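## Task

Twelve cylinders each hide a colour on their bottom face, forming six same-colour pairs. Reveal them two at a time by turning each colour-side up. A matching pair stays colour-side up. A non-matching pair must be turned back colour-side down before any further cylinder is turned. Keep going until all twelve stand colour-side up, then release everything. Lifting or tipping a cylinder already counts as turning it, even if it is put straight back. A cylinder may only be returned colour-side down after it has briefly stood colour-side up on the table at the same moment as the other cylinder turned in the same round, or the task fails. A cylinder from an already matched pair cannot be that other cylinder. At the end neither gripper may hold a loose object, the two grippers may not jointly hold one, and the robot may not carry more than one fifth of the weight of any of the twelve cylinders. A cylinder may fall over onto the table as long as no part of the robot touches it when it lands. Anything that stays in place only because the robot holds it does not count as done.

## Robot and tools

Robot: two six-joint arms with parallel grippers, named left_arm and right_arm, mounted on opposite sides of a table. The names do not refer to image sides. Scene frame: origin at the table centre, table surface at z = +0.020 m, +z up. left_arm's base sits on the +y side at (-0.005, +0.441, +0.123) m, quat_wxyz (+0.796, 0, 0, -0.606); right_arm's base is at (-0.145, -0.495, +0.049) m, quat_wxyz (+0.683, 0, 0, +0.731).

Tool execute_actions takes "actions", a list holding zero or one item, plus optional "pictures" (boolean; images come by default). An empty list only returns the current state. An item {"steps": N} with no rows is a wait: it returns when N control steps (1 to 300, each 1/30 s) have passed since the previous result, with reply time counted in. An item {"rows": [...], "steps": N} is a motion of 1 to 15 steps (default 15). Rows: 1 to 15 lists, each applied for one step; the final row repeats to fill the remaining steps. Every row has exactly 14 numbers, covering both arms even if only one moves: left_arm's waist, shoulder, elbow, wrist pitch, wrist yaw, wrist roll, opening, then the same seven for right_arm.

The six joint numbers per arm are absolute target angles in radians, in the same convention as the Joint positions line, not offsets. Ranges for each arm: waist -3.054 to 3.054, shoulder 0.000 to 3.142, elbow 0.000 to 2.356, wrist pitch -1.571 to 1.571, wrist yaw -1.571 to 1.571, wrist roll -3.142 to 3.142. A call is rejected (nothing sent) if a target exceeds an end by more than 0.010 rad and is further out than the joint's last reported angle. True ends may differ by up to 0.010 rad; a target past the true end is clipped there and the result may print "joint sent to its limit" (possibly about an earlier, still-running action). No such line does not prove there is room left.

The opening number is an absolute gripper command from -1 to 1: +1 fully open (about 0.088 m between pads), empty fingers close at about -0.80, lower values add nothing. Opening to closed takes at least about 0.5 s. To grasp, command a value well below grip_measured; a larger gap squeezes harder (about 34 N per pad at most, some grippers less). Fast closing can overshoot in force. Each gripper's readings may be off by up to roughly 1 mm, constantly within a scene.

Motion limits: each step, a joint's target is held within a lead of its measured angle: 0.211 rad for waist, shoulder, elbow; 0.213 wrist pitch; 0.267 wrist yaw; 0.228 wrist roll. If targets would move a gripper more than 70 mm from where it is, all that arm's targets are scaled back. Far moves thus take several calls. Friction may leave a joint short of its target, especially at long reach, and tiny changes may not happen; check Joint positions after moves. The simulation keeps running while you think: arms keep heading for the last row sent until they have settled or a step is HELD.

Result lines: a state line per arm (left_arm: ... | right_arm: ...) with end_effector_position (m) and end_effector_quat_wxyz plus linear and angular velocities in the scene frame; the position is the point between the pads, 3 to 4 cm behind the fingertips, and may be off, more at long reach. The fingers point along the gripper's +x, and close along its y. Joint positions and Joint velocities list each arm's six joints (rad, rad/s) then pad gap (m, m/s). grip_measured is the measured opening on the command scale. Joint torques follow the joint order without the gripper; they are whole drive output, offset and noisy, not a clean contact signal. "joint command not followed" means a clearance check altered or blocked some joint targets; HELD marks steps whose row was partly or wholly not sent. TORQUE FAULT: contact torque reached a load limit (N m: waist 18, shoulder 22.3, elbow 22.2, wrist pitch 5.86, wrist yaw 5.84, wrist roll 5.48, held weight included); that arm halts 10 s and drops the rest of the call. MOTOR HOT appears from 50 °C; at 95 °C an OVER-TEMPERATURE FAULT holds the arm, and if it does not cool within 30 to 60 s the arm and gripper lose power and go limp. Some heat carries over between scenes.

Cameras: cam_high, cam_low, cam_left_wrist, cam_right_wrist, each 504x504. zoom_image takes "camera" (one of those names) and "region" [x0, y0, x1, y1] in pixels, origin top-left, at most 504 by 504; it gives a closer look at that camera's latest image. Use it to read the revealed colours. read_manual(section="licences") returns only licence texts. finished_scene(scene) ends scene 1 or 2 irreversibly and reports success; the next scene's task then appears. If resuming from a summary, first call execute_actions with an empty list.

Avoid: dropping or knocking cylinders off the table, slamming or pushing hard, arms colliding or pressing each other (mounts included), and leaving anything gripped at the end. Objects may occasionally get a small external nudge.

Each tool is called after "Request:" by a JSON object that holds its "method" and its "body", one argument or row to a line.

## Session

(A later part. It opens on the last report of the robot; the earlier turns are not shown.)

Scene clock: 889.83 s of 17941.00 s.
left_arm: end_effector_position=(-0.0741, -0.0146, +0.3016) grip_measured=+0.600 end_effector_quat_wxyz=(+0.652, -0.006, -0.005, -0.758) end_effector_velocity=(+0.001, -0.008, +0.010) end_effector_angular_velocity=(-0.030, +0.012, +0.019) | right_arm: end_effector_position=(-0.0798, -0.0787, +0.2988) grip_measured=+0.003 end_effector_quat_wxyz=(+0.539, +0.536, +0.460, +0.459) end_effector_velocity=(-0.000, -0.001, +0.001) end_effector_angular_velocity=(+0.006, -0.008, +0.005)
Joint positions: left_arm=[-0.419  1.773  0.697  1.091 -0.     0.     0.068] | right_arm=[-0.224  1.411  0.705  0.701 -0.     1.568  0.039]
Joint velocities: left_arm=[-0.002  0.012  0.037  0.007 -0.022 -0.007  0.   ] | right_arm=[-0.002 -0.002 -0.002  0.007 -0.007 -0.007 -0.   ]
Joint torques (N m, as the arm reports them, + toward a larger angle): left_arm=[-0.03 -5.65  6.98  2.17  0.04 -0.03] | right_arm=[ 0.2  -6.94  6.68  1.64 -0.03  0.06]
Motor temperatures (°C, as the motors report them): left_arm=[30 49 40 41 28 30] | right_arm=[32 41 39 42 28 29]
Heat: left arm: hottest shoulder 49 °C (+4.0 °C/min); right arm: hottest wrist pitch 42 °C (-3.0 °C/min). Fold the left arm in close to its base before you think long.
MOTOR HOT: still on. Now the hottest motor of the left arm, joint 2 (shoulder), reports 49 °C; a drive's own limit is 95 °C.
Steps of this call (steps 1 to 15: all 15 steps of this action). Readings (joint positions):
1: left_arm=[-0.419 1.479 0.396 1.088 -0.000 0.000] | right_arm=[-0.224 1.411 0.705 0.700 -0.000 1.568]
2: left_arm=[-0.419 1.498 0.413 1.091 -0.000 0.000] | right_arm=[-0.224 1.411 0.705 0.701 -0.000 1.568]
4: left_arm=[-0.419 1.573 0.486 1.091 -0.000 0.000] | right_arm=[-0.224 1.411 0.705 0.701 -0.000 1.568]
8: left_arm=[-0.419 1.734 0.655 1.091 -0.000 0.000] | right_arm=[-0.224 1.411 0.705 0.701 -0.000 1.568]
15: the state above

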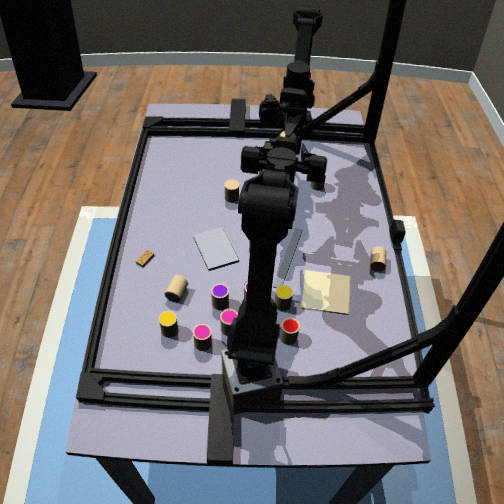

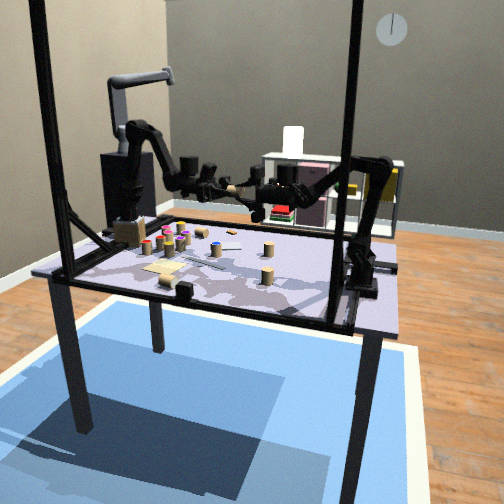

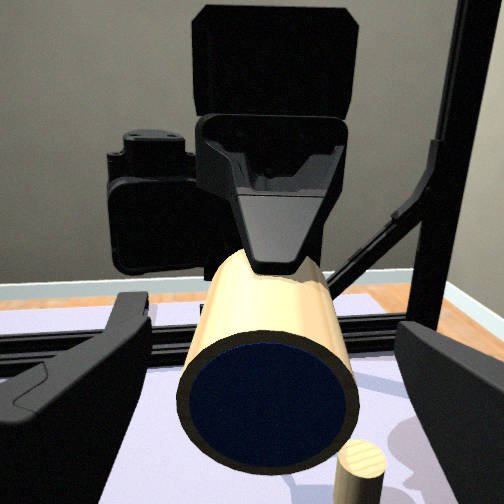

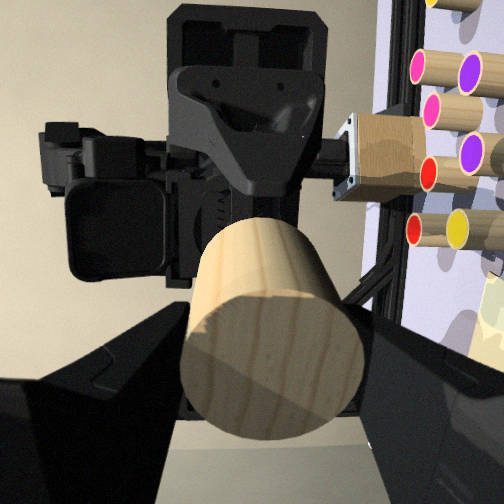

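Request:
{"method": "execute_actions", "body": {
  "actions": [
    {"rows":[[-0.42,1.783,0.708,1.093,0,0,0.45,-0.216,1.404,0.70,0.704,0,1.571,-0.3],[-0.42,1.783,0.708,1.093,0,0,0.35,-0.216,1.404,0.70,0.704,0,1.571,-0.3],[-0.42,1.783,0.708,1.093,0,0,0.25,-0.216,1.404,0.70,0.704,0,1.571,-0.3],[-0.42,1.783,0.708,1.093,0,0,0.2,-0.216,1.404,0.70,0.704,0,1.571,-0.3],[-0.42,1.783,0.708,1.093,0,0,0.15,-0.216,1.404,0.70,0.704,0,1.571,-0.3],[-0.42,1.783,0.708,1.093,0,0,0.1,-0.216,1.404,0.70,0.704,0,1.571,-0.3],[-0.42,1.783,0.708,1.093,0,0,0.06,-0.216,1.404,0.70,0.704,0,1.571,-0.3],[-0.42,1.783,0.708,1.093,0,0,0.03,-0.216,1.404,0.70,0.704,0,1.571,-0.3],[-0.42,1.783,0.708,1.093,0,0,-0.05,-0.216,1.404,0.70,0.704,0,1.571,-0.3],[-0.42,1.783,0.708,1.093,0,0,-0.15,-0.216,1.404,0.70,0.704,0,1.571,-0.3],[-0.42,1.783,0.708,1.093,0,0,-0.3,-0.216,1.404,0.70,0.704,0,1.571,-0.3]],"steps":14}
  ],
  "pictures": false
}}

Request:
{"method": "execute_actions", "body": {
  "actions": [
    {"rows":[[-0.42,1.783,0.708,1.093,0,0,-0.3,-0.216,1.404,0.70,0.704,0,1.571,0.6]],"steps":7}
  ],
  "pictures": false
}}

Request:
{"method": "execute_actions", "body": {
  "actions": [
    {"rows":[[-0.42,1.71,0.63,1.093,0,0,-0.3,-0.216,1.404,0.70,0.704,0,1.571,0.6],[-0.42,1.635,0.55,1.093,0,0,-0.3,-0.216,1.404,0.70,0.704,0,1.571,0.6],[-0.42,1.555,0.47,1.093,0,0,-0.3,-0.216,1.404,0.70,0.704,0,1.571,0.6],[-0.42,1.477,0.39,1.09,0,0,-0.3,-0.216,1.404,0.70,0.704,0,1.571,0.6]],"steps":9}
  ],
  "pictures": false
}}

Request:
{"method": "execute_actions", "body": {
  "actions": [
    {"rows":[[-0.8,1.1,0.8,-0.87,0,0,-0.3,-0.587,1.3,1.3,-1.37,0,0,0.5]],"steps":15}
  ],
  "pictures": false
}}

Request:
{"method": "execute_actions", "body": {
  "actions": [
    {"rows":[[-0.8,1.1,0.8,-0.87,0,0,-0.3,-0.587,1.5,1.6,-1.37,0,0,0.5]],"steps":15}
  ],
  "pictures": false
}}

Request:
{"method": "execute_actions", "body": {
  "actions": [
    {"rows":[[-1.1,1.1,0.8,-0.87,0,0,-0.3,-0.587,2.1,1.9,-1.37,0,0,0.5]],"steps":7}
  ],
  "pictures": false
}}

Request:
{"method": "execute_actions", "body": {
  "actions": [
    {"rows":[[-1.1,1.548,0.847,-0.87,0,0,-0.3,-0.587,2.1,1.9,-1.37,0,0,0.5]],"steps":13}
  ],
  "pictures": false
}}

Request:
{"method": "execute_actions", "body": {
  "actions": [
    {"rows":[[-1.1,1.548,0.847,-0.87,0,0,-0.3,-0.587,2.115,1.877,-1.33,0,0,0.5],[-1.1,1.548,0.847,-0.87,0,0,-0.3,-0.587,2.13,1.855,-1.295,0,0,0.5],[-1.1,1.548,0.847,-0.87,0,0,-0.3,-0.587,2.147,1.832,-1.256,0,0,0.5],[-1.1,1.548,0.847,-0.87,0,0,-0.3,-0.587,2.163,1.81,-1.218,0,0,0.5]],"steps":15}
  ]
}}

Scene clock: 903.67 s of 17941.00 s.
left_arm: end_effector_position=(-0.0746, -0.0155, +0.3016) grip_measured=+0.027 end_effector_quat_wxyz=(+0.652, -0.006, -0.005, -0.758) end_effector_velocity=(+0.000, +0.001, -0.001) end_effector_angular_velocity=(+0.008, +0.006, +0.005) | right_arm: end_effector_position=(-0.0820, -0.0786, +0.2987) grip_measured=+0.002 end_effector_quat_wxyz=(+0.538, +0.535, +0.461, +0.460) end_effector_velocity=(-0.002, -0.001, -0.004) end_effector_angular_velocity=(-0.013, -0.005, +0.020)
Joint positions: left_arm=[-0.42   1.776  0.701  1.091 -0.     0.     0.04 ] | right_arm=[-0.219  1.411  0.704  0.701  0.001  1.569  0.039]
Joint velocities: left_arm=[-0.002 -0.002 -0.002 -0.007 -0.007 -0.007 -0.   ] | right_arm=[-0.002 -0.002 -0.007 -0.007 -0.022 -0.007  0.   ]
Joint torques (N m, as the arm reports them, + toward a larger angle): left_arm=[-0.01 -5.79  6.94  2.17  0.04 -0.04] | right_arm=[ 0.19 -6.87  6.71  1.61 -0.07  0.03]
Motor temperatures (°C, as the motors report them): left_arm=[30 49 40 43 28 30] | right_arm=[32 41 39 44 28 29]
Heat: left arm: hottest shoulder 49 °C (+4.0 °C/min); right arm: hottest wrist pitch 44 °C (+1.0 °C/min). Fold the left arm in close to its base before you think long.
MOTOR HOT: still on. Now the hottest motor of the left arm, joint 2 (shoulder), reports 49 °C; a drive's own limit is 95 °C.
Steps of this call (steps 1 to 15: the robot went on to your last target; steps 16 to 401: nothing new was sent; steps 402 to 415: all 14 steps of this action). Readings (joint positions):
402: left_arm=[-0.419 1.776 0.701 1.091 -0.000 0.000] | right_arm=[-0.224 1.411 0.704 0.701 -0.000 1.569]
403: left_arm=[-0.419 1.776 0.701 1.091 0.000 0.000] | right_arm=[-0.223 1.411 0.704 0.701 -0.000 1.569]
405: left_arm=[-0.419 1.776 0.701 1.091 0.000 0.000] | right_arm=[-0.220 1.411 0.704 0.701 -0.000 1.569]
409: left_arm=[-0.419 1.776 0.701 1.091 -0.000 0.000] | right_arm=[-0.219 1.411 0.704 0.701 -0.000 1.569]
415: the state above

Scene clock: 903.90 s of 17941.00 s.
left_arm: end_effector_position=(-0.0746, -0.0155, +0.3014) grip_measured=+0.027 end_effector_quat_wxyz=(+0.652, -0.006, -0.005, -0.758) end_effector_velocity=(+0.002, -0.001, +0.000) end_effector_angular_velocity=(+0.004, +0.007, +0.019) | right_arm: end_effector_position=(-0.0820, -0.0786, +0.2988) grip_measured=+0.504 end_effector_quat_wxyz=(+0.538, +0.535, +0.461, +0.460) end_effector_velocity=(+0.002, +0.000, -0.001) end_effector_angular_velocity=(-0.008, -0.006, -0.010)
Joint positions: left_arm=[-0.42   1.777  0.701  1.091 -0.     0.     0.04 ] | right_arm=[-0.219  1.411  0.704  0.702  0.001  1.569  0.064]
Joint velocities: left_arm=[-0.002 -0.002  0.002 -0.007 -0.022 -0.007  0.   ] | right_arm=[-0.002  0.002  0.002 -0.007  0.007 -0.007  0.174]
Joint torques (N m, as the arm reports them, + toward a larger angle): left_arm=[ 0.04 -5.86  6.96  2.18  0.04 -0.04] | right_arm=[ 0.17 -6.85  6.77  1.54 -0.08  0.03]
Motor temperatures (°C, as the motors report them): left_arm=[30 49 41 43 28 30] | right_arm=[32 41 39 44 28 29]
Heat: left arm: hottest shoulder 49 °C (+4.0 °C/min); right arm: hottest wrist pitch 44 °C (+1.0 °C/min). Fold the left arm in close to its base before you think long.
MOTOR HOT: still on. Now the hottest motor of the left arm, joint 2 (shoulder), reports 49 °C; a drive's own limit is 95 °C.
Steps of this call (steps 1 to 7: all 7 steps of this action). Readings (joint positions):
1: left_arm=[-0.420 1.776 0.701 1.091 -0.000 0.000] | right_arm=[-0.219 1.411 0.704 0.701 0.001 1.569]
2: left_arm=[-0.420 1.776 0.701 1.091 -0.000 0.000] | right_arm=[-0.219 1.411 0.704 0.701 0.001 1.569]
4: left_arm=[-0.420 1.777 0.701 1.091 -0.000 0.000] | right_arm=[-0.219 1.411 0.704 0.702 0.001 1.569]
7: the state above

Scene clock: 904.20 s of 17941.00 s.
left_arm: end_effector_position=(-0.0634, +0.0584, +0.3018) grip_measured=+0.027 end_effector_quat_wxyz=(+0.652, -0.001, -0.001, -0.758) end_effector_velocity=(+0.011, +0.054, -0.018) end_effector_angular_velocity=(+0.047, +0.000, +0.020) | right_arm: end_effector_position=(-0.0820, -0.0786, +0.2988) grip_measured=+0.598 end_effector_quat_wxyz=(+0.538, +0.535, +0.461, +0.460) end_effector_velocity=(-0.002, +0.000, -0.000) end_effector_angular_velocity=(+0.001, -0.008, +0.020)
Joint positions: left_arm=[-0.42   1.5    0.413  1.091 -0.     0.     0.04 ] | right_arm=[-0.219  1.411  0.704  0.702  0.001  1.569  0.068]
Joint velocities: left_arm=[-0.002 -0.193 -0.217 -0.022 -0.022 -0.007 -0.   ] | right_arm=[-0.002  0.002 -0.002  0.007 -0.022 -0.007  0.001]
Joint torques (N m, as the arm reports them, + toward a larger angle): left_arm=[-0.02 -5.18  5.47  2.01  0.05 -0.04] | right_arm=[ 0.2  -6.9   6.74  1.57 -0.06  0.04]
Motor temperatures (°C, as the motors report them): left_arm=[30 49 40 43 28 30] | right_arm=[32 41 39 44 28 29]
Heat: left arm: hottest shoulder 49 °C (+4.1 °C/min); right arm: hottest wrist pitch 44 °C (+1.0 °C/min). Fold the left arm in close to its base before you think long.
MOTOR HOT: still on. Now the hottest motor of the left arm, joint 2 (shoulder), reports 49 °C; a drive's own limit is 95 °C.
Steps of this call (steps 1 to 9: all 9 steps of this action). Readings (joint positions):
1: left_arm=[-0.420 1.769 0.692 1.091 -0.000 0.000] | right_arm=[-0.219 1.411 0.704 0.702 0.001 1.569]
2: left_arm=[-0.420 1.746 0.664 1.091 -0.000 0.000] | right_arm=[-0.219 1.411 0.704 0.702 0.001 1.569]
4: left_arm=[-0.420 1.649 0.556 1.089 -0.000 0.000] | right_arm=[-0.219 1.411 0.704 0.702 0.001 1.569]
8: left_arm=[-0.420 1.508 0.421 1.091 -0.000 0.000] | right_arm=[-0.219 1.411 0.704 0.702 0.001 1.569]
9: the state above

Scene clock: 904.70 s of 17941.00 s.
left_arm: end_effector_position=(-0.1889, +0.1201, +0.4757) grip_measured=+0.026 end_effector_quat_wxyz=(+0.501, -0.063, -0.037, -0.863) end_effector_velocity=(-0.020, +0.068, -0.089) end_effector_angular_velocity=(+0.906, -0.507, -0.128) | right_arm: end_effector_position=(+0.0595, -0.1336, +0.4481) grip_measured=+0.501 end_effector_quat_wxyz=(+0.798, +0.331, +0.217, +0.454) end_effector_velocity=(-0.063, -0.127, +0.052) end_effector_angular_velocity=(-1.613, -1.332, +0.075)
Joint positions: left_arm=[-0.79   1.107  0.791  0.463 -0.001  0.     0.04 ] | right_arm=[-0.583  1.305  1.268 -0.009  0.001  0.812  0.064]
Joint velocities: left_arm=[-0.149 -0.408  0.32  -1.766 -0.022 -0.007 -0.   ] | right_arm=[-0.022 -0.335  0.628 -1.707 -0.007 -1.956 -0.   ]
Joint torques (N m, as the arm reports them, + toward a larger angle): left_arm=[ 0.32 -1.18  5.97  0.84  0.1  -0.03] | right_arm=[ 0.05 -3.94  5.93  0.58 -0.07 -0.1 ]
Motor temperatures (°C, as the motors report them): left_arm=[30 49 41 43 28 30] | right_arm=[32 41 39 44 28 29]
Heat: left arm: hottest shoulder 49 °C (+4.0 °C/min); right arm: hottest wrist pitch 44 °C (+1.0 °C/min). Fold the left arm in close to its base before you think long.
MOTOR HOT: still on. Now the hottest motor of the left arm, joint 2 (shoulder), reports 49 °C; a drive's own limit is 95 °C.
Steps of this call (steps 1 to 15: all 15 steps of this action). Readings (joint positions):
1: left_arm=[-0.430 1.482 0.423 1.058 -0.008 0.000] | right_arm=[-0.227 1.404 0.716 0.674 -0.007 1.545]
2: left_arm=[-0.457 1.462 0.443 1.010 -0.010 0.000] | right_arm=[-0.254 1.398 0.740 0.628 -0.011 1.506]
4: left_arm=[-0.521 1.413 0.496 0.953 -0.009 0.000] | right_arm=[-0.324 1.383 0.799 0.559 -0.006 1.429]
8: left_arm=[-0.643 1.298 0.614 0.830 -0.009 0.000] | right_arm=[-0.472 1.345 0.947 0.399 -0.003 1.259]
15: the state above

Scene clock: 905.20 s of 17941.00 s.
left_arm: end_effector_position=(-0.1599, +0.1753, +0.2924) grip_measured=+0.025 end_effector_quat_wxyz=(+0.461, +0.332, +0.190, -0.801) end_effector_velocity=(+0.143, +0.252, -0.290) end_effector_angular_velocity=(+1.623, -0.935, -0.007) | right_arm: end_effector_position=(+0.0436, -0.1627, +0.3359) grip_measured=+0.500 end_effector_quat_wxyz=(+0.792, -0.196, +0.359, +0.454) end_effector_velocity=(-0.154, -0.270, -0.268) end_effector_angular_velocity=(-1.737, +0.785, +0.205)
Joint positions: left_arm=[-0.798  1.103  0.8   -0.483 -0.002  0.     0.04 ] | right_arm=[-0.585  1.492  1.587 -0.938  0.001  0.025  0.064]
Joint velocities: left_arm=[-0.007 -0.002 -0.007 -1.868  0.007 -0.007  0.001] | right_arm=[-0.002  0.002  0.032 -1.927 -0.007 -0.271 -0.   ]
Joint torques (N m, as the arm reports them, + toward a larger angle): left_arm=[-0.23 -3.63  7.62  1.58  0.09 -0.04] | right_arm=[-0.28 -5.8   8.22  0.91 -0.07 -0.1 ]
Motor temperatures (°C, as the motors report them): left_arm=[30 48 41 43 28 30] | right_arm=[32 41 39 44 28 29]
Heat: left arm: hottest shoulder 48 °C (+4.1 °C/min); right arm: hottest wrist pitch 44 °C (+1.0 °C/min). Fold the left arm in close to its base before you think long.
MOTOR HOT: still on. Now the hottest motor of the left arm, joint 2 (shoulder), reports 48 °C; a drive's own limit is 95 °C.
Steps of this call (steps 1 to 15: all 15 steps of this action). Readings (joint positions):
1: left_arm=[-0.794 1.097 0.798 0.402 -0.002 0.000] | right_arm=[-0.584 1.318 1.310 -0.082 0.001 0.747]
2: left_arm=[-0.795 1.094 0.801 0.339 -0.002 0.000] | right_arm=[-0.584 1.349 1.374 -0.137 0.001 0.680]
4: left_arm=[-0.796 1.096 0.801 0.207 -0.002 0.000] | right_arm=[-0.584 1.427 1.497 -0.254 0.001 0.547]
8: left_arm=[-0.797 1.103 0.800 -0.045 -0.002 0.000] | right_arm=[-0.584 1.486 1.569 -0.504 0.001 0.283]
15: the state above

Scene clock: 905.43 s of 17941.00 s.
left_arm: end_effector_position=(-0.1835, +0.2721, +0.2485) grip_measured=+0.028 end_effector_quat_wxyz=(+0.311, +0.498, +0.200, -0.784) end_effector_velocity=(+0.017, +0.108, -0.039) end_effector_angular_velocity=(+0.292, -0.312, -0.266) | right_arm: end_effector_position=(+0.0495, -0.1523, +0.2739) grip_measured=+0.500 end_effector_quat_wxyz=(+0.700, -0.294, +0.509, +0.405) end_effector_velocity=(+0.050, +0.092, -0.507) end_effector_angular_velocity=(-1.527, +0.867, +0.026)
Joint positions: left_arm=[-1.08   1.103  0.798 -0.828  0.005  0.     0.04 ] | right_arm=[-0.585  1.822  1.876 -1.311  0.001  0.005  0.064]
Joint velocities: left_arm=[-0.276 -0.007 -0.002 -0.432 -0.007 -0.007 -0.   ] | right_arm=[ 0.002  1.487  0.281 -0.549 -0.007 -0.022 -0.   ]
Joint torques (N m, as the arm reports them, + toward a larger angle): left_arm=[ 0.34 -3.23  7.39  1.4  -0.1  -0.04] | right_arm=[-0.17 -4.68  6.33  0.38 -0.07 -0.09]
Motor temperatures (°C, as the motors report them): left_arm=[30 48 41 43 28 30] | right_arm=[32 41 39 44 28 29]
Heat: left arm: hottest shoulder 48 °C (+4.0 °C/min); right arm: hottest wrist pitch 44 °C (+1.0 °C/min). Fold the left arm in close to its base before you think long.
MOTOR HOT: still on. Now the hottest motor of the left arm, joint 2 (shoulder), reports 48 °C; a drive's own limit is 95 °C.
Steps of this call (steps 1 to 7: all 7 steps of this action). Readings (joint positions):
1: left_arm=[-0.818 1.103 0.800 -0.546 -0.017 0.001] | right_arm=[-0.585 1.518 1.617 -1.024 0.001 0.018]
2: left_arm=[-0.876 1.103 0.800 -0.607 -0.016 0.001] | right_arm=[-0.585 1.563 1.677 -1.085 0.001 0.013]
4: left_arm=[-0.999 1.103 0.800 -0.728 0.001 0.001] | right_arm=[-0.585 1.672 1.801 -1.185 0.001 0.008]
7: the state above

Scene clock: 905.87 s of 17941.00 s.
left_arm: end_effector_position=(-0.1811, +0.2800, +0.1605) grip_measured=+0.023 end_effector_quat_wxyz=(+0.255, +0.658, +0.258, -0.659) end_effector_velocity=(+0.000, +0.001, +0.001) end_effector_angular_velocity=(-0.004, -0.007, -0.015) | right_arm: end_effector_position=(+0.0546, -0.1433, +0.1677) grip_measured=+0.500 end_effector_quat_wxyz=(+0.608, -0.357, +0.615, +0.352) end_effector_velocity=(+0.002, +0.004, +0.004) end_effector_angular_velocity=(+0.030, +0.008, -0.000)
Joint positions: left_arm=[-1.097  1.54   0.84  -0.871  0.004  0.     0.04 ] | right_arm=[-0.585  2.108  1.894 -1.368  0.001  0.003  0.064]
Joint velocities: left_arm=[-0.007 -0.002  0.002 -0.007 -0.007  0.007 -0.   ] | right_arm=[-0.007 -0.002  0.012  0.007 -0.022 -0.007 -0.   ]
Joint torques (N m, as the arm reports them, + toward a larger angle): left_arm=[-0.22 -4.11  6.61  0.55 -0.1  -0.04] | right_arm=[ -0.23 -11.63   6.8   -0.04  -0.09  -0.09]
Motor temperatures (°C, as the motors report them): left_arm=[30 48 41 43 28 30] | right_arm=[32 41 39 44 28 29]
Heat: left arm: hottest shoulder 48 °C (+4.0 °C/min); right arm: hottest wrist pitch 44 °C (+1.0 °C/min). Fold the left arm in close to its base before you think long.
MOTOR HOT: still on. Now the hottest motor of the left arm, joint 2 (shoulder), reports 48 °C; a drive's own limit is 95 °C.
Steps of this call (steps 1 to 13: all 13 steps of this action). Readings (joint positions):
1: left_arm=[-1.086 1.130 0.805 -0.848 0.004 0.000] | right_arm=[-0.585 1.872 1.883 -1.325 0.001 0.004]
2: left_arm=[-1.090 1.175 0.821 -0.854 0.004 0.000] | right_arm=[-0.585 1.924 1.886 -1.336 0.001 0.004]
4: left_arm=[-1.093 1.297 0.842 -0.849 0.004 0.000] | right_arm=[-0.585 2.019 1.888 -1.352 0.001 0.004]
8: left_arm=[-1.096 1.502 0.842 -0.866 0.004 0.000] | right_arm=[-0.585 2.111 1.884 -1.365 0.001 0.003]
13: the state above

Scene clock: 906.37 s of 17941.00 s.
left_arm: end_effector_position=(-0.1811, +0.2801, +0.1601) grip_measured=+0.023 end_effector_quat_wxyz=(+0.255, +0.659, +0.258, -0.659) end_effector_velocity=(+0.002, +0.001, -0.000) end_effector_angular_velocity=(-0.000, -0.010, +0.005) | right_arm: end_effector_position=(+0.0614, -0.1314, +0.1288) grip_measured=+0.500 end_effector_quat_wxyz=(+0.614, -0.354, +0.609, +0.356) end_effector_velocity=(+0.002, +0.004, +0.000) end_effector_angular_velocity=(+0.015, -0.017, +0.010)
Joint positions: left_arm=[-1.098  1.542  0.84  -0.871  0.004  0.     0.04 ] | right_arm=[-0.585  2.156  1.814 -1.221  0.001  0.003  0.064]
Joint velocities: left_arm=[-0.002 -0.002 -0.002 -0.007 -0.007 -0.007 -0.   ] | right_arm=[ 0.002 -0.002 -0.002  0.022  0.007 -0.007 -0.   ]
Joint torques (N m, as the arm reports them, + toward a larger angle): left_arm=[-0.24 -4.05  6.67  0.52 -0.11 -0.05] | right_arm=[ -0.22 -10.17   5.9    0.2   -0.07  -0.07]
Motor temperatures (°C, as the motors report them): left_arm=[30 48 41 43 28 30] | right_arm=[32 41 39 44 28 29]
Heat: left arm: hottest shoulder 48 °C (+4.1 °C/min); right arm: hottest wrist pitch 44 °C (+1.0 °C/min). Fold the left arm in close to its base before you think long.
MOTOR HOT: still on. Now the hottest motor of the left arm, joint 2 (shoulder), reports 48 °C; a drive's own limit is 95 °C.
Steps of this call (steps 1 to 15: all 15 steps of this action). Readings (joint positions):
1: left_arm=[-1.098 1.540 0.840 -0.871 0.004 0.000] | right_arm=[-0.585 2.108 1.894 -1.364 0.001 0.003]
2: left_arm=[-1.098 1.541 0.840 -0.871 0.004 0.000] | right_arm=[-0.585 2.108 1.888 -1.346 0.001 0.003]
4: left_arm=[-1.098 1.541 0.840 -0.871 0.004 0.000] | right_arm=[-0.585 2.112 1.865 -1.291 0.001 0.003]
8: left_arm=[-1.098 1.542 0.840 -0.871 0.004 0.000] | right_arm=[-0.585 2.140 1.828 -1.236 0.001 0.003]
15: the state above

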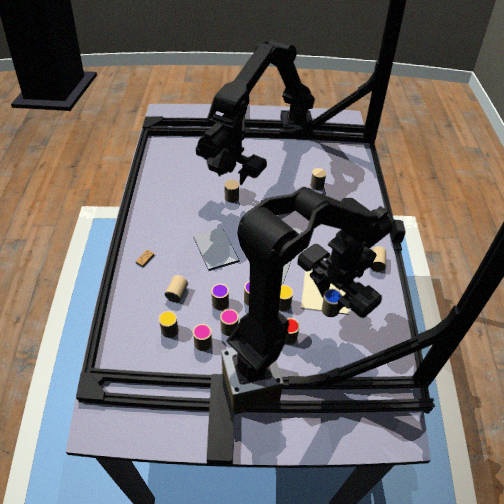

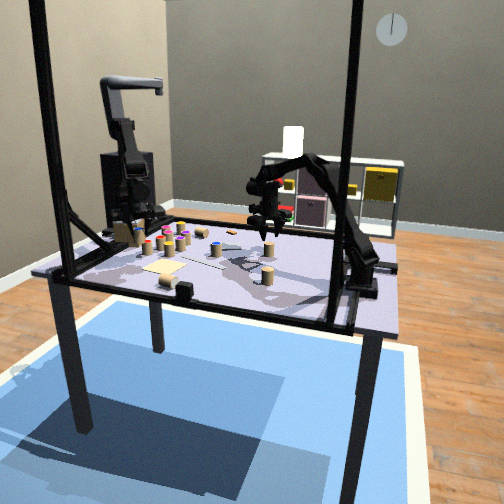

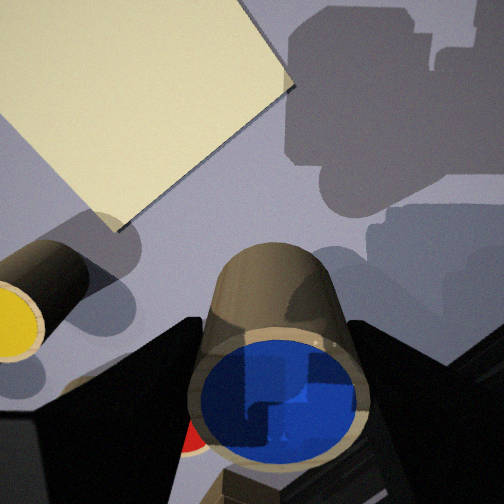

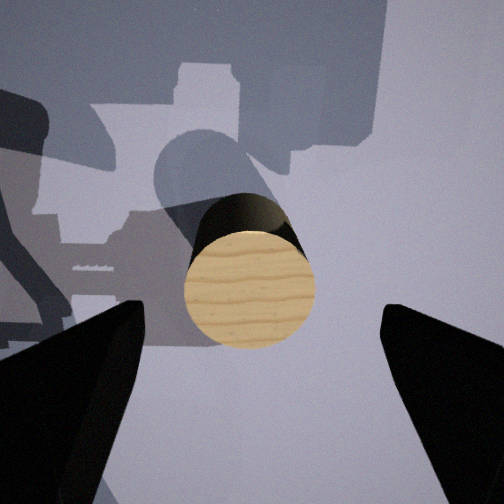

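Request:
{"method": "execute_actions", "body": {
  "actions": [
    {"rows":[[-1.1,1.565,0.83,-0.836,0,0,-0.3,-0.575,2.178,1.835,-1.225,0,0,0.4],[-1.1,1.583,0.814,-0.802,0,0,-0.3,-0.575,2.178,1.835,-1.225,0,0,0.4],[-1.1,1.602,0.798,-0.767,0,0,-0.3,-0.575,2.178,1.835,-1.225,0,0,0.4],[-1.1,1.622,0.783,-0.732,0,0,-0.3,-0.575,2.178,1.835,-1.225,0,0,0.4],[-1.1,1.643,0.768,-0.696,0,0,-0.3,-0.575,2.186,1.805,-1.19,0,0,0.4],[-1.1,1.664,0.753,-0.655,0,0,-0.3,-0.575,2.194,1.775,-1.153,0,0,0.4],[-1.1,1.686,0.739,-0.61,0,0,-0.3,-0.575,2.202,1.745,-1.116,0,0,0.4],[-1.1,1.709,0.725,-0.565,0,0,-0.3,-0.575,2.209,1.716,-1.08,0,0,0.4],[-1.1,1.732,0.712,-0.525,0,0,-0.3,-0.575,2.209,1.716,-1.08,0,0,0.4],[-1.1,1.755,0.70,-0.5,0,0,-0.3,-0.575,2.209,1.716,-1.08,0,0,0.4],[-1.1,1.768,0.694,-0.5,0,0,-0.3,-0.575,2.209,1.716,-1.08,0,0,0.4]],"steps":15}
  ],
  "pictures": false
}}

Request:
{"method": "execute_actions", "body": {
  "actions": [
    {"rows":[[-1.1,1.768,0.694,-0.5,0,0,-0.3,-0.575,2.209,1.716,-1.08,0,0,0.4],[-1.1,1.768,0.694,-0.5,0,0,-0.3,-0.575,2.209,1.716,-1.08,0,0,0.4],[-1.1,1.768,0.694,-0.5,0,0,-0.3,-0.575,2.209,1.716,-1.08,0,0,0.4],[-1.1,1.768,0.694,-0.5,0,0,0,-0.575,2.209,1.716,-1.08,0,0,0.4],[-1.1,1.768,0.694,-0.5,0,0,0.1,-0.575,2.209,1.716,-1.08,0,0,0.4],[-1.1,1.768,0.694,-0.5,0,0,0.2,-0.575,2.209,1.716,-1.08,0,0,0.4],[-1.1,1.768,0.694,-0.5,0,0,0.28,-0.575,2.209,1.716,-1.08,0,0,0.4],[-1.1,1.768,0.694,-0.5,0,0,0.28,-0.575,2.209,1.716,-1.08,0,0,0.4],[-1.1,1.768,0.694,-0.5,0,0,0.28,-0.575,2.209,1.716,-1.08,0,0,0.4],[-1.1,1.732,0.712,-0.53,0,0,0.28,-0.575,2.209,1.716,-1.08,0,0,0.4],[-1.1,1.686,0.739,-0.60,0,0,0.28,-0.575,2.209,1.716,-1.08,0,0,0.4],[-1.1,1.643,0.768,-0.68,0,0,0.28,-0.575,2.209,1.716,-1.08,0,0,0.4],[-1.1,1.602,0.798,-0.76,0,0,0.28,-0.575,2.209,1.716,-1.08,0,0,0.3],[-1.1,1.548,0.847,-0.87,0,0,0.28,-0.575,2.209,1.716,-1.08,0,0,0.3]],"steps":15}
  ],
  "pictures": false
}}

Request:
{"method": "execute_actions", "body": {
  "actions": [
    {"rows":[[-1.1,1.548,0.847,-0.87,0,0,0.28,-0.575,2.209,1.716,-1.08,0,0,0.3],[-1.1,1.548,0.847,-0.87,0,0,0.28,-0.575,2.209,1.716,-1.08,0,0,0.3],[-1.1,1.548,0.847,-0.87,0,0,0.28,-0.575,2.209,1.716,-1.08,0,0,0.3],[-1.1,1.4,0.847,-0.87,0,0,0.28,-0.575,2.209,1.716,-1.08,0,0,0.3],[-1.1,1.3,0.8,-0.87,0,0,0.28,-0.575,2.209,1.716,-1.08,0,0,0.22],[-1.1,1.2,0.8,-0.87,0,0,0.28,-0.575,2.209,1.716,-1.08,0,0,0.15],[-1.1,1.1,0.75,-0.87,0,0,0.28,-0.575,2.209,1.716,-1.08,0,0,0.1],[-0.416,1.0,0.5,0.5,0,0,0.6,-0.575,2.209,1.716,-1.08,0,0,0.06],[-0.416,1.0,0.5,0.5,0,0,0.6,-0.575,2.209,1.716,-1.08,0,0,0.03],[-0.416,1.0,0.5,0.5,0,0,0.6,-0.575,2.209,1.716,-1.08,0,0,-0.05],[-0.416,1.0,0.5,0.5,0,0,0.6,-0.575,2.209,1.716,-1.08,0,0,-0.15],[-0.416,1.0,0.5,0.5,0,0,0.6,-0.575,2.209,1.716,-1.08,0,0,-0.3]],"steps":15}
  ],
  "pictures": false
}}

Request:
{"method": "execute_actions", "body": {
  "actions": [
    {"rows":[[-0.416,1.0,0.5,0.5,0,0,0.6,-0.575,2.19,1.75,-1.13,0,0,-0.3],[-0.416,1.0,0.5,0.5,0,0,0.6,-0.575,2.17,1.79,-1.19,0,0,-0.3],[-0.416,1.0,0.5,0.5,0,0,0.6,-0.575,2.15,1.83,-1.25,0,0,-0.3],[-0.416,1.0,0.5,0.5,0,0,0.6,-0.575,2.125,1.865,-1.31,0,0,-0.3],[-0.416,1.0,0.5,0.5,0,0,0.6,-0.575,2.1,1.9,-1.37,0,0,-0.3],[-0.416,1.0,0.5,0.5,0,0,0.6,-0.575,2.1,1.9,-1.37,0,0,-0.3],[-0.416,1.0,0.5,0.5,0,0,0.6,-0.575,2.0,1.9,-1.37,0,0,-0.3],[-0.416,1.0,0.5,0.5,0,0,0.6,-0.575,1.9,1.85,-1.37,0,0,-0.3],[-0.416,1.0,0.5,0.5,0,0,0.6,-0.575,1.9,1.85,-1.37,0,0,-0.3],[-0.416,1.0,0.5,0.5,0,0,0.6,-0.575,1.75,1.75,-1.37,0,0,-0.3]],"steps":13}
  ],
  "pictures": false
}}

Request:
{"method": "execute_actions", "body": {
  "actions": [
    {"rows":[[-0.416,1.0,0.5,0.5,0,0,0.6,-0.222,1.3,1.3,0,0,1.571,-0.3]],"steps":15}
  ],
  "pictures": false
}}

Request:
{"method": "execute_actions", "body": {
  "actions": [
    {"rows":[[-0.416,1.0,0.5,0.5,0,0,0.6,-0.222,1.3,1.3,0,0,1.571,-0.3]],"steps":7}
  ],
  "pictures": false
}}

Request:
{"method": "execute_actions", "body": {
  "actions": [
    {"rows":[[-0.416,1.477,0.39,1.09,0,0,0.6,-0.222,1.404,0.70,0.704,0,1.571,-0.3]],"steps":15}
  ],
  "pictures": false
}}

Request:
{"method": "execute_actions", "body": {
  "actions": [
    {"rows":[[-0.416,1.477,0.39,1.09,0,0,0.6,-0.222,1.404,0.70,0.704,0,1.571,-0.3]],"steps":6}
  ],
  "pictures": false
}}

Request:
{"method": "execute_actions", "body": {
  "actions": [
    {"rows":[[-0.416,1.53,0.44,1.093,0,0,0.6,-0.222,1.404,0.70,0.704,0,1.571,-0.3],[-0.416,1.58,0.495,1.093,0,0,0.6,-0.222,1.404,0.70,0.704,0,1.571,-0.3],[-0.416,1.635,0.55,1.093,0,0,0.6,-0.222,1.404,0.70,0.704,0,1.571,-0.3],[-0.416,1.69,0.60,1.093,0,0,0.6,-0.222,1.404,0.70,0.704,0,1.571,-0.3],[-0.416,1.74,0.655,1.093,0,0,0.6,-0.222,1.404,0.70,0.704,0,1.571,-0.3],[-0.416,1.783,0.708,1.093,0,0,0.6,-0.222,1.404,0.70,0.704,0,1.571,-0.3]],"steps":15}
  ]
}}

Scene clock: 927.97 s of 17941.00 s.
left_arm: end_effector_position=(-0.1826, +0.2790, +0.0833) grip_measured=+0.018 end_effector_quat_wxyz=(+0.254, +0.661, +0.259, -0.657) end_effector_velocity=(+0.009, +0.012, -0.036) end_effector_angular_velocity=(+0.024, -0.015, -0.015) | right_arm: end_effector_position=(+0.0597, -0.1279, +0.0864) grip_measured=+0.401 end_effector_quat_wxyz=(+0.610, -0.358, +0.610, +0.357) end_effector_velocity=(-0.002, -0.004, -0.021) end_effector_angular_velocity=(-0.016, +0.017, +0.005)
Joint positions: left_arm=[-1.098  1.76   0.699 -0.518  0.004  0.     0.04 ] | right_arm=[-0.577  2.204  1.72  -1.088  0.001  0.002  0.059]
Joint velocities: left_arm=[-0.007  0.095 -0.085  0.154  0.007  0.007 -0.   ] | right_arm=[-0.002  0.022 -0.051  0.051 -0.007 -0.007 -0.   ]
Joint torques (N m, as the arm reports them, + toward a larger angle): left_arm=[-0.21 -5.06  4.9   0.81 -0.1  -0.05] | right_arm=[  0.03 -10.7    6.06   0.31  -0.09  -0.05]
Motor temperatures (°C, as the motors report them): left_arm=[30 46 41 40 28 30] | right_arm=[32 44 39 42 28 29]
Heat: left arm: hottest shoulder 46 °C (+1.0 °C/min); right arm: hottest shoulder 44 °C (+0.0 °C/min).
MOTOR HOT: cleared. Now the hottest motor of the left arm, joint 2 (shoulder), reports 46 °C.
Steps of this call (steps 1 to 15: the robot went on to your last target; steps 16 to 633: nothing new was sent; steps 634 to 648: all 15 steps of this action). Readings (joint positions):
634: left_arm=[-1.098 1.546 0.841 -0.867 0.004 0.000] | right_arm=[-0.585 2.158 1.814 -1.219 0.001 0.002]
635: left_arm=[-1.098 1.550 0.837 -0.850 0.004 0.000] | right_arm=[-0.584 2.159 1.816 -1.220 0.001 0.002]
637: left_arm=[-1.098 1.572 0.823 -0.797 0.004 0.000] | right_arm=[-0.581 2.159 1.820 -1.221 0.001 0.002]
641: left_arm=[-1.098 1.651 0.766 -0.662 0.004 0.000] | right_arm=[-0.577 2.163 1.787 -1.145 0.001 0.002]
648: the state above

Scene clock: 928.47 s of 17941.00 s.
left_arm: end_effector_position=(-0.1805, +0.2809, +0.1277) grip_measured=+0.270 end_effector_quat_wxyz=(+0.252, +0.667, +0.261, -0.651) end_effector_velocity=(-0.071, -0.066, +0.393) end_effector_angular_velocity=(-0.357, +0.379, -0.010) | right_arm: end_effector_position=(+0.0602, -0.1269, +0.0860) grip_measured=+0.335 end_effector_quat_wxyz=(+0.612, -0.357, +0.609, +0.358) end_effector_velocity=(+0.001, -0.002, -0.000) end_effector_angular_velocity=(-0.003, +0.010, +0.000)
Joint positions: left_arm=[-1.098  1.631  0.781 -0.747  0.004  0.     0.052] | right_arm=[-0.577  2.204  1.719 -1.082  0.001  0.002  0.055]
Joint velocities: left_arm=[-0.002 -1.067  0.764 -1.311 -0.007  0.007  0.005] | right_arm=[-0.007  0.002  0.002 -0.007 -0.007 -0.007 -0.021]
Joint torques (N m, as the arm reports them, + toward a larger angle): left_arm=[-0.2  -5.18  6.37  0.42 -0.08 -0.02] | right_arm=[  0.04 -10.54   5.69   0.23  -0.07  -0.04]
Motor temperatures (°C, as the motors report them): left_arm=[30 46 41 40 28 30] | right_arm=[32 44 39 42 28 29]
Heat: left arm: hottest shoulder 46 °C (+1.0 °C/min); right arm: hottest shoulder 44 °C (+0.0 °C/min).
Steps of this call (steps 1 to 15: all 15 steps of this action). Readings (joint positions):
1: left_arm=[-1.098 1.761 0.697 -0.513 0.004 0.000] | right_arm=[-0.577 2.204 1.719 -1.086 0.001 0.002]
2: left_arm=[-1.098 1.762 0.697 -0.509 0.004 0.000] | right_arm=[-0.577 2.204 1.719 -1.084 0.001 0.002]
4: left_arm=[-1.098 1.762 0.697 -0.504 0.004 0.000] | right_arm=[-0.577 2.204 1.719 -1.082 0.001 0.002]
8: left_arm=[-1.098 1.762 0.697 -0.503 0.003 0.000] | right_arm=[-0.577 2.204 1.719 -1.082 0.001 0.002]
15: the state above

Scene clock: 928.97 s of 17941.00 s.
left_arm: end_effector_position=(-0.1007, +0.1945, +0.2150) grip_measured=+0.585 end_effector_quat_wxyz=(+0.509, +0.355, +0.245, -0.744) end_effector_velocity=(+0.354, -0.438, +0.250) end_effector_angular_velocity=(-1.822, +0.697, +1.865) | right_arm: end_effector_position=(+0.0604, -0.1270, +0.0860) grip_measured=+0.004 end_effector_quat_wxyz=(+0.612, -0.357, +0.608, +0.357) end_effector_velocity=(-0.002, +0.000, +0.002) end_effector_angular_velocity=(+0.009, +0.020, +0.005)
Joint positions: left_arm=[-0.637  1.03   0.516 -0.379  0.004 -0.001  0.068] | right_arm=[-0.577  2.204  1.719 -1.082  0.003  0.002  0.039]
Joint velocities: left_arm=[ 1.834 -0.247 -0.178  1.883 -0.022 -0.022  0.008] | right_arm=[-0.002 -0.002  0.002 -0.007 -0.022 -0.007  0.   ]
Joint torques (N m, as the arm reports them, + toward a larger angle): left_arm=[ 0.36 -3.52  7.16  1.91 -0.11  0.01] | right_arm=[  0.17 -10.59   5.8    0.21  -0.12  -0.04]
Motor temperatures (°C, as the motors report them): left_arm=[30 46 41 40 28 30] | right_arm=[32 44 39 42 28 29]
Heat: left arm: hottest shoulder 46 °C (+1.0 °C/min); right arm: hottest shoulder 44 °C (+0.0 °C/min).
Steps of this call (steps 1 to 15: all 15 steps of this action). Readings (joint positions):
1: left_arm=[-1.098 1.600 0.805 -0.781 0.004 0.000] | right_arm=[-0.577 2.204 1.719 -1.082 0.001 0.002]
2: left_arm=[-1.098 1.576 0.824 -0.803 0.004 0.000] | right_arm=[-0.577 2.204 1.719 -1.082 0.001 0.002]
4: left_arm=[-1.098 1.533 0.842 -0.832 0.004 0.000] | right_arm=[-0.577 2.204 1.719 -1.082 0.001 0.002]
8: left_arm=[-1.075 1.304 0.768 -0.810 0.014 -0.000] | right_arm=[-0.577 2.204 1.719 -1.082 0.001 0.002]
15: the state above

Scene clock: 929.40 s of 17941.00 s.
left_arm: end_effector_position=(-0.0562, +0.1044, +0.3664) grip_measured=+0.600 end_effector_quat_wxyz=(+0.652, +0.033, +0.028, -0.757) end_effector_velocity=(+0.005, -0.014, +0.265) end_effector_angular_velocity=(-1.182, +0.169, +0.033) | right_arm: end_effector_position=(+0.0357, -0.1710, +0.2323) grip_measured=+0.003 end_effector_quat_wxyz=(+0.650, -0.333, +0.567, +0.380) end_effector_velocity=(-0.089, -0.158, +0.424) end_effector_angular_velocity=(+0.914, -0.502, +0.006)
Joint positions: left_arm=[-0.419  1.006  0.508  0.41   0.     0.     0.068] | right_arm=[-0.577  1.853  1.782 -1.366  0.003  0.002  0.039]
Joint velocities: left_arm=[ 0.012 -0.061 -0.002  1.136 -0.022  0.007 -0.   ] | right_arm=[-0.002 -1.409 -0.242 -0.125 -0.007 -0.007 -0.   ]
Joint torques (N m, as the arm reports them, + toward a larger angle): left_arm=[ 0.24 -3.12  6.79  1.85  0.04 -0.03] | right_arm=[ 0.14 -8.29  5.28  0.59 -0.12 -0.06]
Motor temperatures (°C, as the motors report them): left_arm=[30 46 41 40 28 30] | right_arm=[32 45 39 42 28 29]
Heat: left arm: hottest shoulder 46 °C (+1.0 °C/min); right arm: hottest shoulder 45 °C (+1.0 °C/min).
Steps of this call (steps 1 to 13: all 13 steps of this action). Readings (joint positions):
1: left_arm=[-0.576 1.024 0.513 -0.316 0.004 -0.001] | right_arm=[-0.577 2.204 1.722 -1.088 0.003 0.002]
2: left_arm=[-0.520 1.018 0.512 -0.253 0.001 -0.001] | right_arm=[-0.577 2.204 1.733 -1.114 0.003 0.002]
4: left_arm=[-0.455 1.011 0.511 -0.129 -0.001 -0.000] | right_arm=[-0.577 2.200 1.774 -1.199 0.003 0.002]
8: left_arm=[-0.425 1.008 0.509 0.118 0.000 -0.000] | right_arm=[-0.577 2.116 1.847 -1.315 0.003 0.002]
13: the state above

Scene clock: 929.90 s of 17941.00 s.
left_arm: end_effector_position=(-0.0559, +0.1045, +0.3868) grip_measured=+0.600 end_effector_quat_wxyz=(+0.652, -0.002, -0.001, -0.758) end_effector_velocity=(+0.000, -0.000, -0.004) end_effector_angular_velocity=(+0.013, +0.005, +0.005) | right_arm: end_effector_position=(-0.0853, -0.1084, +0.3688) grip_measured=+0.003 end_effector_quat_wxyz=(+0.727, +0.199, +0.448, +0.482) end_effector_velocity=(+0.023, +0.176, +0.327) end_effector_angular_velocity=(+2.009, +1.443, -0.868)
Joint positions: left_arm=[-0.419  1.     0.507  0.498  0.    -0.     0.068] | right_arm=[-0.223  1.313  1.317 -0.48  -0.002  0.945  0.039]
Joint velocities: left_arm=[-0.002  0.002 -0.002 -0.007 -0.007 -0.007 -0.   ] | right_arm=[ 0.002 -0.012 -0.071  1.824 -0.022  1.941 -0.   ]
Joint torques (N m, as the arm reports them, + toward a larger angle): left_arm=[ 0.23 -2.9   6.86  2.18  0.04 -0.04] | right_arm=[-0.02 -6.85  6.29  1.51  0.03  0.08]
Motor temperatures (°C, as the motors report them): left_arm=[30 46 41 40 28 30] | right_arm=[32 45 39 42 28 29]
Heat: left arm: hottest shoulder 46 °C (+1.0 °C/min); right arm: hottest shoulder 45 °C (+1.0 °C/min).
Steps of this call (steps 1 to 15: all 15 steps of this action). Readings (joint positions):
1: left_arm=[-0.419 1.003 0.508 0.441 0.000 -0.000] | right_arm=[-0.567 1.798 1.754 -1.329 0.012 0.042]
2: left_arm=[-0.419 1.001 0.508 0.459 0.000 -0.000] | right_arm=[-0.531 1.738 1.707 -1.260 0.017 0.104]
4: left_arm=[-0.419 1.000 0.508 0.477 0.000 -0.000] | right_arm=[-0.424 1.630 1.610 -1.151 0.007 0.221]
8: left_arm=[-0.419 1.000 0.507 0.494 0.000 -0.000] | right_arm=[-0.237 1.421 1.389 -0.916 -0.009 0.479]
15: the state above

Scene clock: 930.13 s of 17941.00 s.
left_arm: end_effector_position=(-0.0558, +0.1045, +0.3868) grip_measured=+0.600 end_effector_quat_wxyz=(+0.653, -0.002, -0.001, -0.758) end_effector_velocity=(-0.001, +0.002, -0.000) end_effector_angular_velocity=(+0.004, +0.007, -0.000) | right_arm: end_effector_position=(-0.0816, -0.0849, +0.4485) grip_measured=+0.003 end_effector_quat_wxyz=(+0.595, +0.471, +0.445, +0.475) end_effector_velocity=(+0.001, -0.005, +0.224) end_effector_angular_velocity=(+1.263, +1.762, -0.159)
Joint positions: left_arm=[-0.418  1.     0.507  0.498  0.    -0.     0.068] | right_arm=[-0.223  1.312  1.307 -0.076 -0.002  1.41   0.039]
Joint velocities: left_arm=[-0.007 -0.007 -0.002 -0.007 -0.007 -0.007 -0.   ] | right_arm=[-0.007 -0.071 -0.007  0.916 -0.007  1.941  0.   ]
Joint torques (N m, as the arm reports them, + toward a larger angle): left_arm=[ 0.21 -2.92  6.91  2.2   0.03 -0.02] | right_arm=[-0.01 -6.7   7.02  1.32  0.04  0.08]
Motor temperatures (°C, as the motors report them): left_arm=[30 46 41 40 28 30] | right_arm=[32 45 39 42 28 29]
Heat: left arm: hottest shoulder 46 °C (+1.0 °C/min); right arm: hottest shoulder 45 °C (+1.0 °C/min).
Steps of this call (steps 1 to 7: all 7 steps of this action). Readings (joint positions):
1: left_arm=[-0.419 1.000 0.507 0.498 0.000 -0.000] | right_arm=[-0.223 1.313 1.315 -0.419 -0.002 1.012]
2: left_arm=[-0.419 1.000 0.507 0.498 0.000 -0.000] | right_arm=[-0.223 1.313 1.312 -0.357 -0.002 1.079]
4: left_arm=[-0.418 1.000 0.507 0.498 0.000 -0.000] | right_arm=[-0.223 1.313 1.307 -0.233 -0.002 1.213]
7: the state above

Scene clock: 930.63 s of 17941.00 s.
left_arm: end_effector_position=(-0.0617, +0.0653, +0.3025) grip_measured=+0.600 end_effector_quat_wxyz=(+0.653, -0.001, -0.001, -0.758) end_effector_velocity=(+0.002, -0.004, -0.008) end_effector_angular_velocity=(+0.001, -0.008, +0.020) | right_arm: end_effector_position=(-0.0807, -0.0783, +0.2883) grip_measured=+0.003 end_effector_quat_wxyz=(+0.549, +0.524, +0.473, +0.448) end_effector_velocity=(+0.002, +0.002, +0.113) end_effector_angular_velocity=(+0.544, -0.077, -0.000)
Joint positions: left_arm=[-0.418  1.466  0.388  1.08   0.    -0.     0.068] | right_arm=[-0.223  1.415  0.705  0.659 -0.002  1.567  0.039]
Joint velocities: left_arm=[-0.002  0.051 -0.002  0.051 -0.022  0.007 -0.   ] | right_arm=[-0.007 -0.002 -0.032  0.579 -0.007  0.007  0.   ]
Joint torques (N m, as the arm reports them, + toward a larger angle): left_arm=[ 0.2  -3.73  6.27  2.23  0.03 -0.01] | right_arm=[ 0.03 -7.36  7.41  1.85  0.01  0.06]
Motor temperatures (°C, as the motors report them): left_arm=[30 46 41 40 28 30] | right_arm=[32 45 39 42 28 29]
Heat: left arm: hottest shoulder 46 °C (+1.0 °C/min); right arm: hottest shoulder 45 °C (+1.0 °C/min).
Steps of this call (steps 1 to 15: all 15 steps of this action). Readings (joint positions):
1: left_arm=[-0.418 1.027 0.492 0.550 0.000 0.000] | right_arm=[-0.223 1.313 1.288 -0.026 -0.002 1.453]
2: left_arm=[-0.418 1.071 0.475 0.632 0.000 0.000] | right_arm=[-0.223 1.314 1.258 0.031 -0.002 1.478]
4: left_arm=[-0.418 1.190 0.441 0.744 0.000 0.000] | right_arm=[-0.223 1.327 1.184 0.125 -0.002 1.515]
8: left_arm=[-0.418 1.419 0.394 0.966 0.000 0.000] | right_arm=[-0.223 1.386 0.967 0.350 -0.002 1.554]
15: the state above

Scene clock: 930.83 s of 17941.00 s.
left_arm: end_effector_position=(-0.0617, +0.0650, +0.3024) grip_measured=+0.600 end_effector_quat_wxyz=(+0.653, -0.002, -0.001, -0.758) end_effector_velocity=(+0.003, +0.001, -0.000) end_effector_angular_velocity=(-0.001, +0.008, +0.020) | right_arm: end_effector_position=(-0.0807, -0.0786, +0.2972) grip_measured=+0.003 end_effector_quat_wxyz=(+0.540, +0.533, +0.463, +0.458) end_effector_velocity=(-0.000, -0.000, +0.007) end_effector_angular_velocity=(+0.023, -0.026, +0.005)
Joint positions: left_arm=[-0.418  1.47   0.388  1.087  0.    -0.     0.068] | right_arm=[-0.223  1.411  0.705  0.694 -0.002  1.568  0.039]
Joint velocities: left_arm=[-0.002 -0.002 -0.007  0.007 -0.022 -0.007 -0.   ] | right_arm=[-0.002 -0.002  0.002  0.022 -0.007 -0.022 -0.   ]
Joint torques (N m, as the arm reports them, + toward a larger angle): left_arm=[ 0.18 -3.76  6.25  2.17  0.03 -0.02] | right_arm=[ 0.04 -7.02  6.74  1.79  0.04  0.02]
Motor temperatures (°C, as the motors report them): left_arm=[30 46 41 40 28 30] | right_arm=[32 45 39 42 28 29]
Heat: left arm: hottest shoulder 46 °C (+1.0 °C/min); right arm: hottest shoulder 45 °C (+1.0 °C/min).
Steps of this call (steps 1 to 6: all 6 steps of this action). Readings (joint positions):
1: left_arm=[-0.418 1.468 0.388 1.082 0.000 -0.000] | right_arm=[-0.223 1.414 0.705 0.677 -0.002 1.567]
2: left_arm=[-0.418 1.469 0.388 1.083 0.000 -0.000] | right_arm=[-0.223 1.413 0.705 0.688 -0.002 1.567]
4: left_arm=[-0.418 1.470 0.388 1.086 0.000 -0.000] | right_arm=[-0.223 1.411 0.705 0.693 -0.002 1.567]
6: the state above

Scene clock: 931.33 s of 17941.00 s.
left_arm: end_effector_position=(-0.0736, -0.0147, +0.3017) grip_measured=+0.600 end_effector_quat_wxyz=(+0.653, -0.006, -0.005, -0.758) end_effector_velocity=(-0.001, -0.008, +0.010) end_effector_angular_velocity=(-0.030, +0.012, +0.005) | right_arm: end_effector_position=(-0.0807, -0.0786, +0.2986) grip_measured=+0.003 end_effector_quat_wxyz=(+0.539, +0.535, +0.461, +0.460) end_effector_velocity=(-0.000, -0.001, -0.002) end_effector_angular_velocity=(-0.006, +0.008, +0.005)
Joint positions: left_arm=[-0.418  1.773  0.697  1.091  0.    -0.     0.068] | right_arm=[-0.223  1.411  0.705  0.701 -0.002  1.568  0.039]
Joint velocities: left_arm=[-0.002  0.012  0.037  0.007 -0.007 -0.007 -0.   ] | right_arm=[-0.002 -0.002 -0.002 -0.007 -0.007  0.007 -0.   ]
Joint torques (N m, as the arm reports them, + toward a larger angle): left_arm=[ 0.23 -5.53  7.    2.16  0.02 -0.02] | right_arm=[-0.03 -7.03  6.69  1.64  0.05  0.04]
Motor temperatures (°C, as the motors report them): left_arm=[30 46 41 40 28 30] | right_arm=[32 44 39 42 28 29]
Heat: left arm: hottest shoulder 46 °C (+1.0 °C/min); right arm: hottest shoulder 44 °C (+0.0 °C/min).
Steps of this call (steps 1 to 15: all 15 steps of this action). Readings (joint positions):
1: left_arm=[-0.418 1.478 0.394 1.089 0.000 -0.000] | right_arm=[-0.223 1.411 0.705 0.697 -0.002 1.568]
2: left_arm=[-0.418 1.499 0.413 1.091 0.000 -0.000] | right_arm=[-0.223 1.411 0.705 0.699 -0.002 1.568]
4: left_arm=[-0.418 1.575 0.488 1.091 0.000 -0.000] | right_arm=[-0.223 1.411 0.705 0.701 -0.002 1.568]
8: left_arm=[-0.418 1.734 0.656 1.091 0.000 -0.000] | right_arm=[-0.223 1.411 0.705 0.701 -0.002 1.568]
15: the state above

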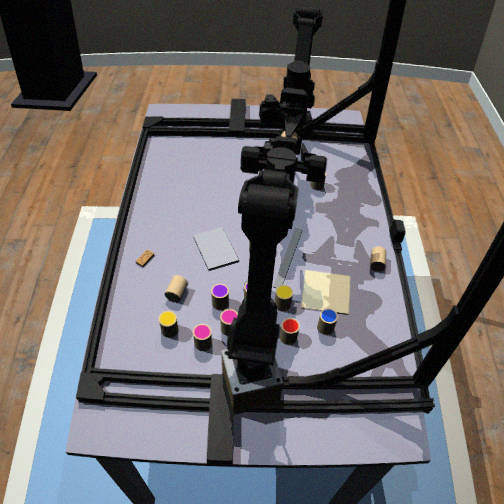

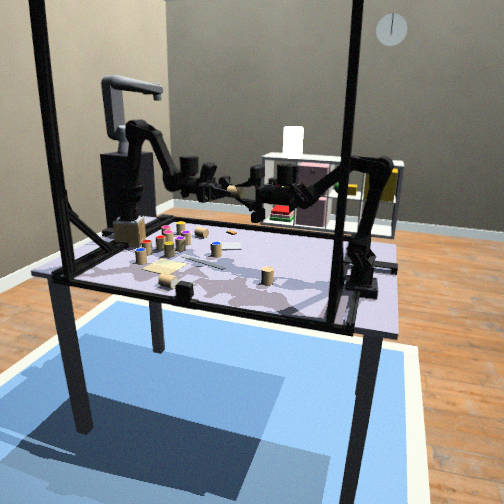

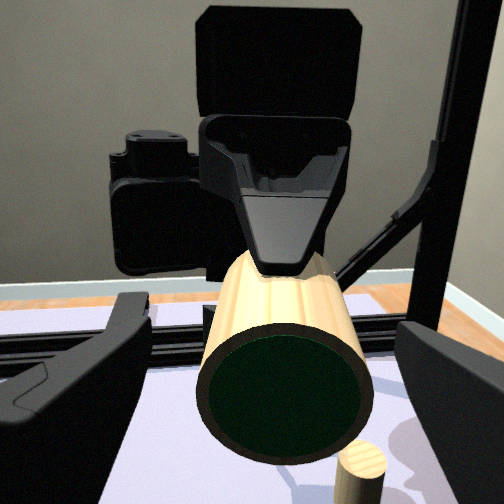

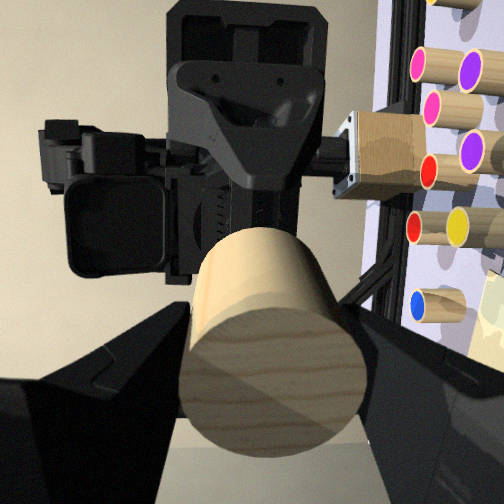

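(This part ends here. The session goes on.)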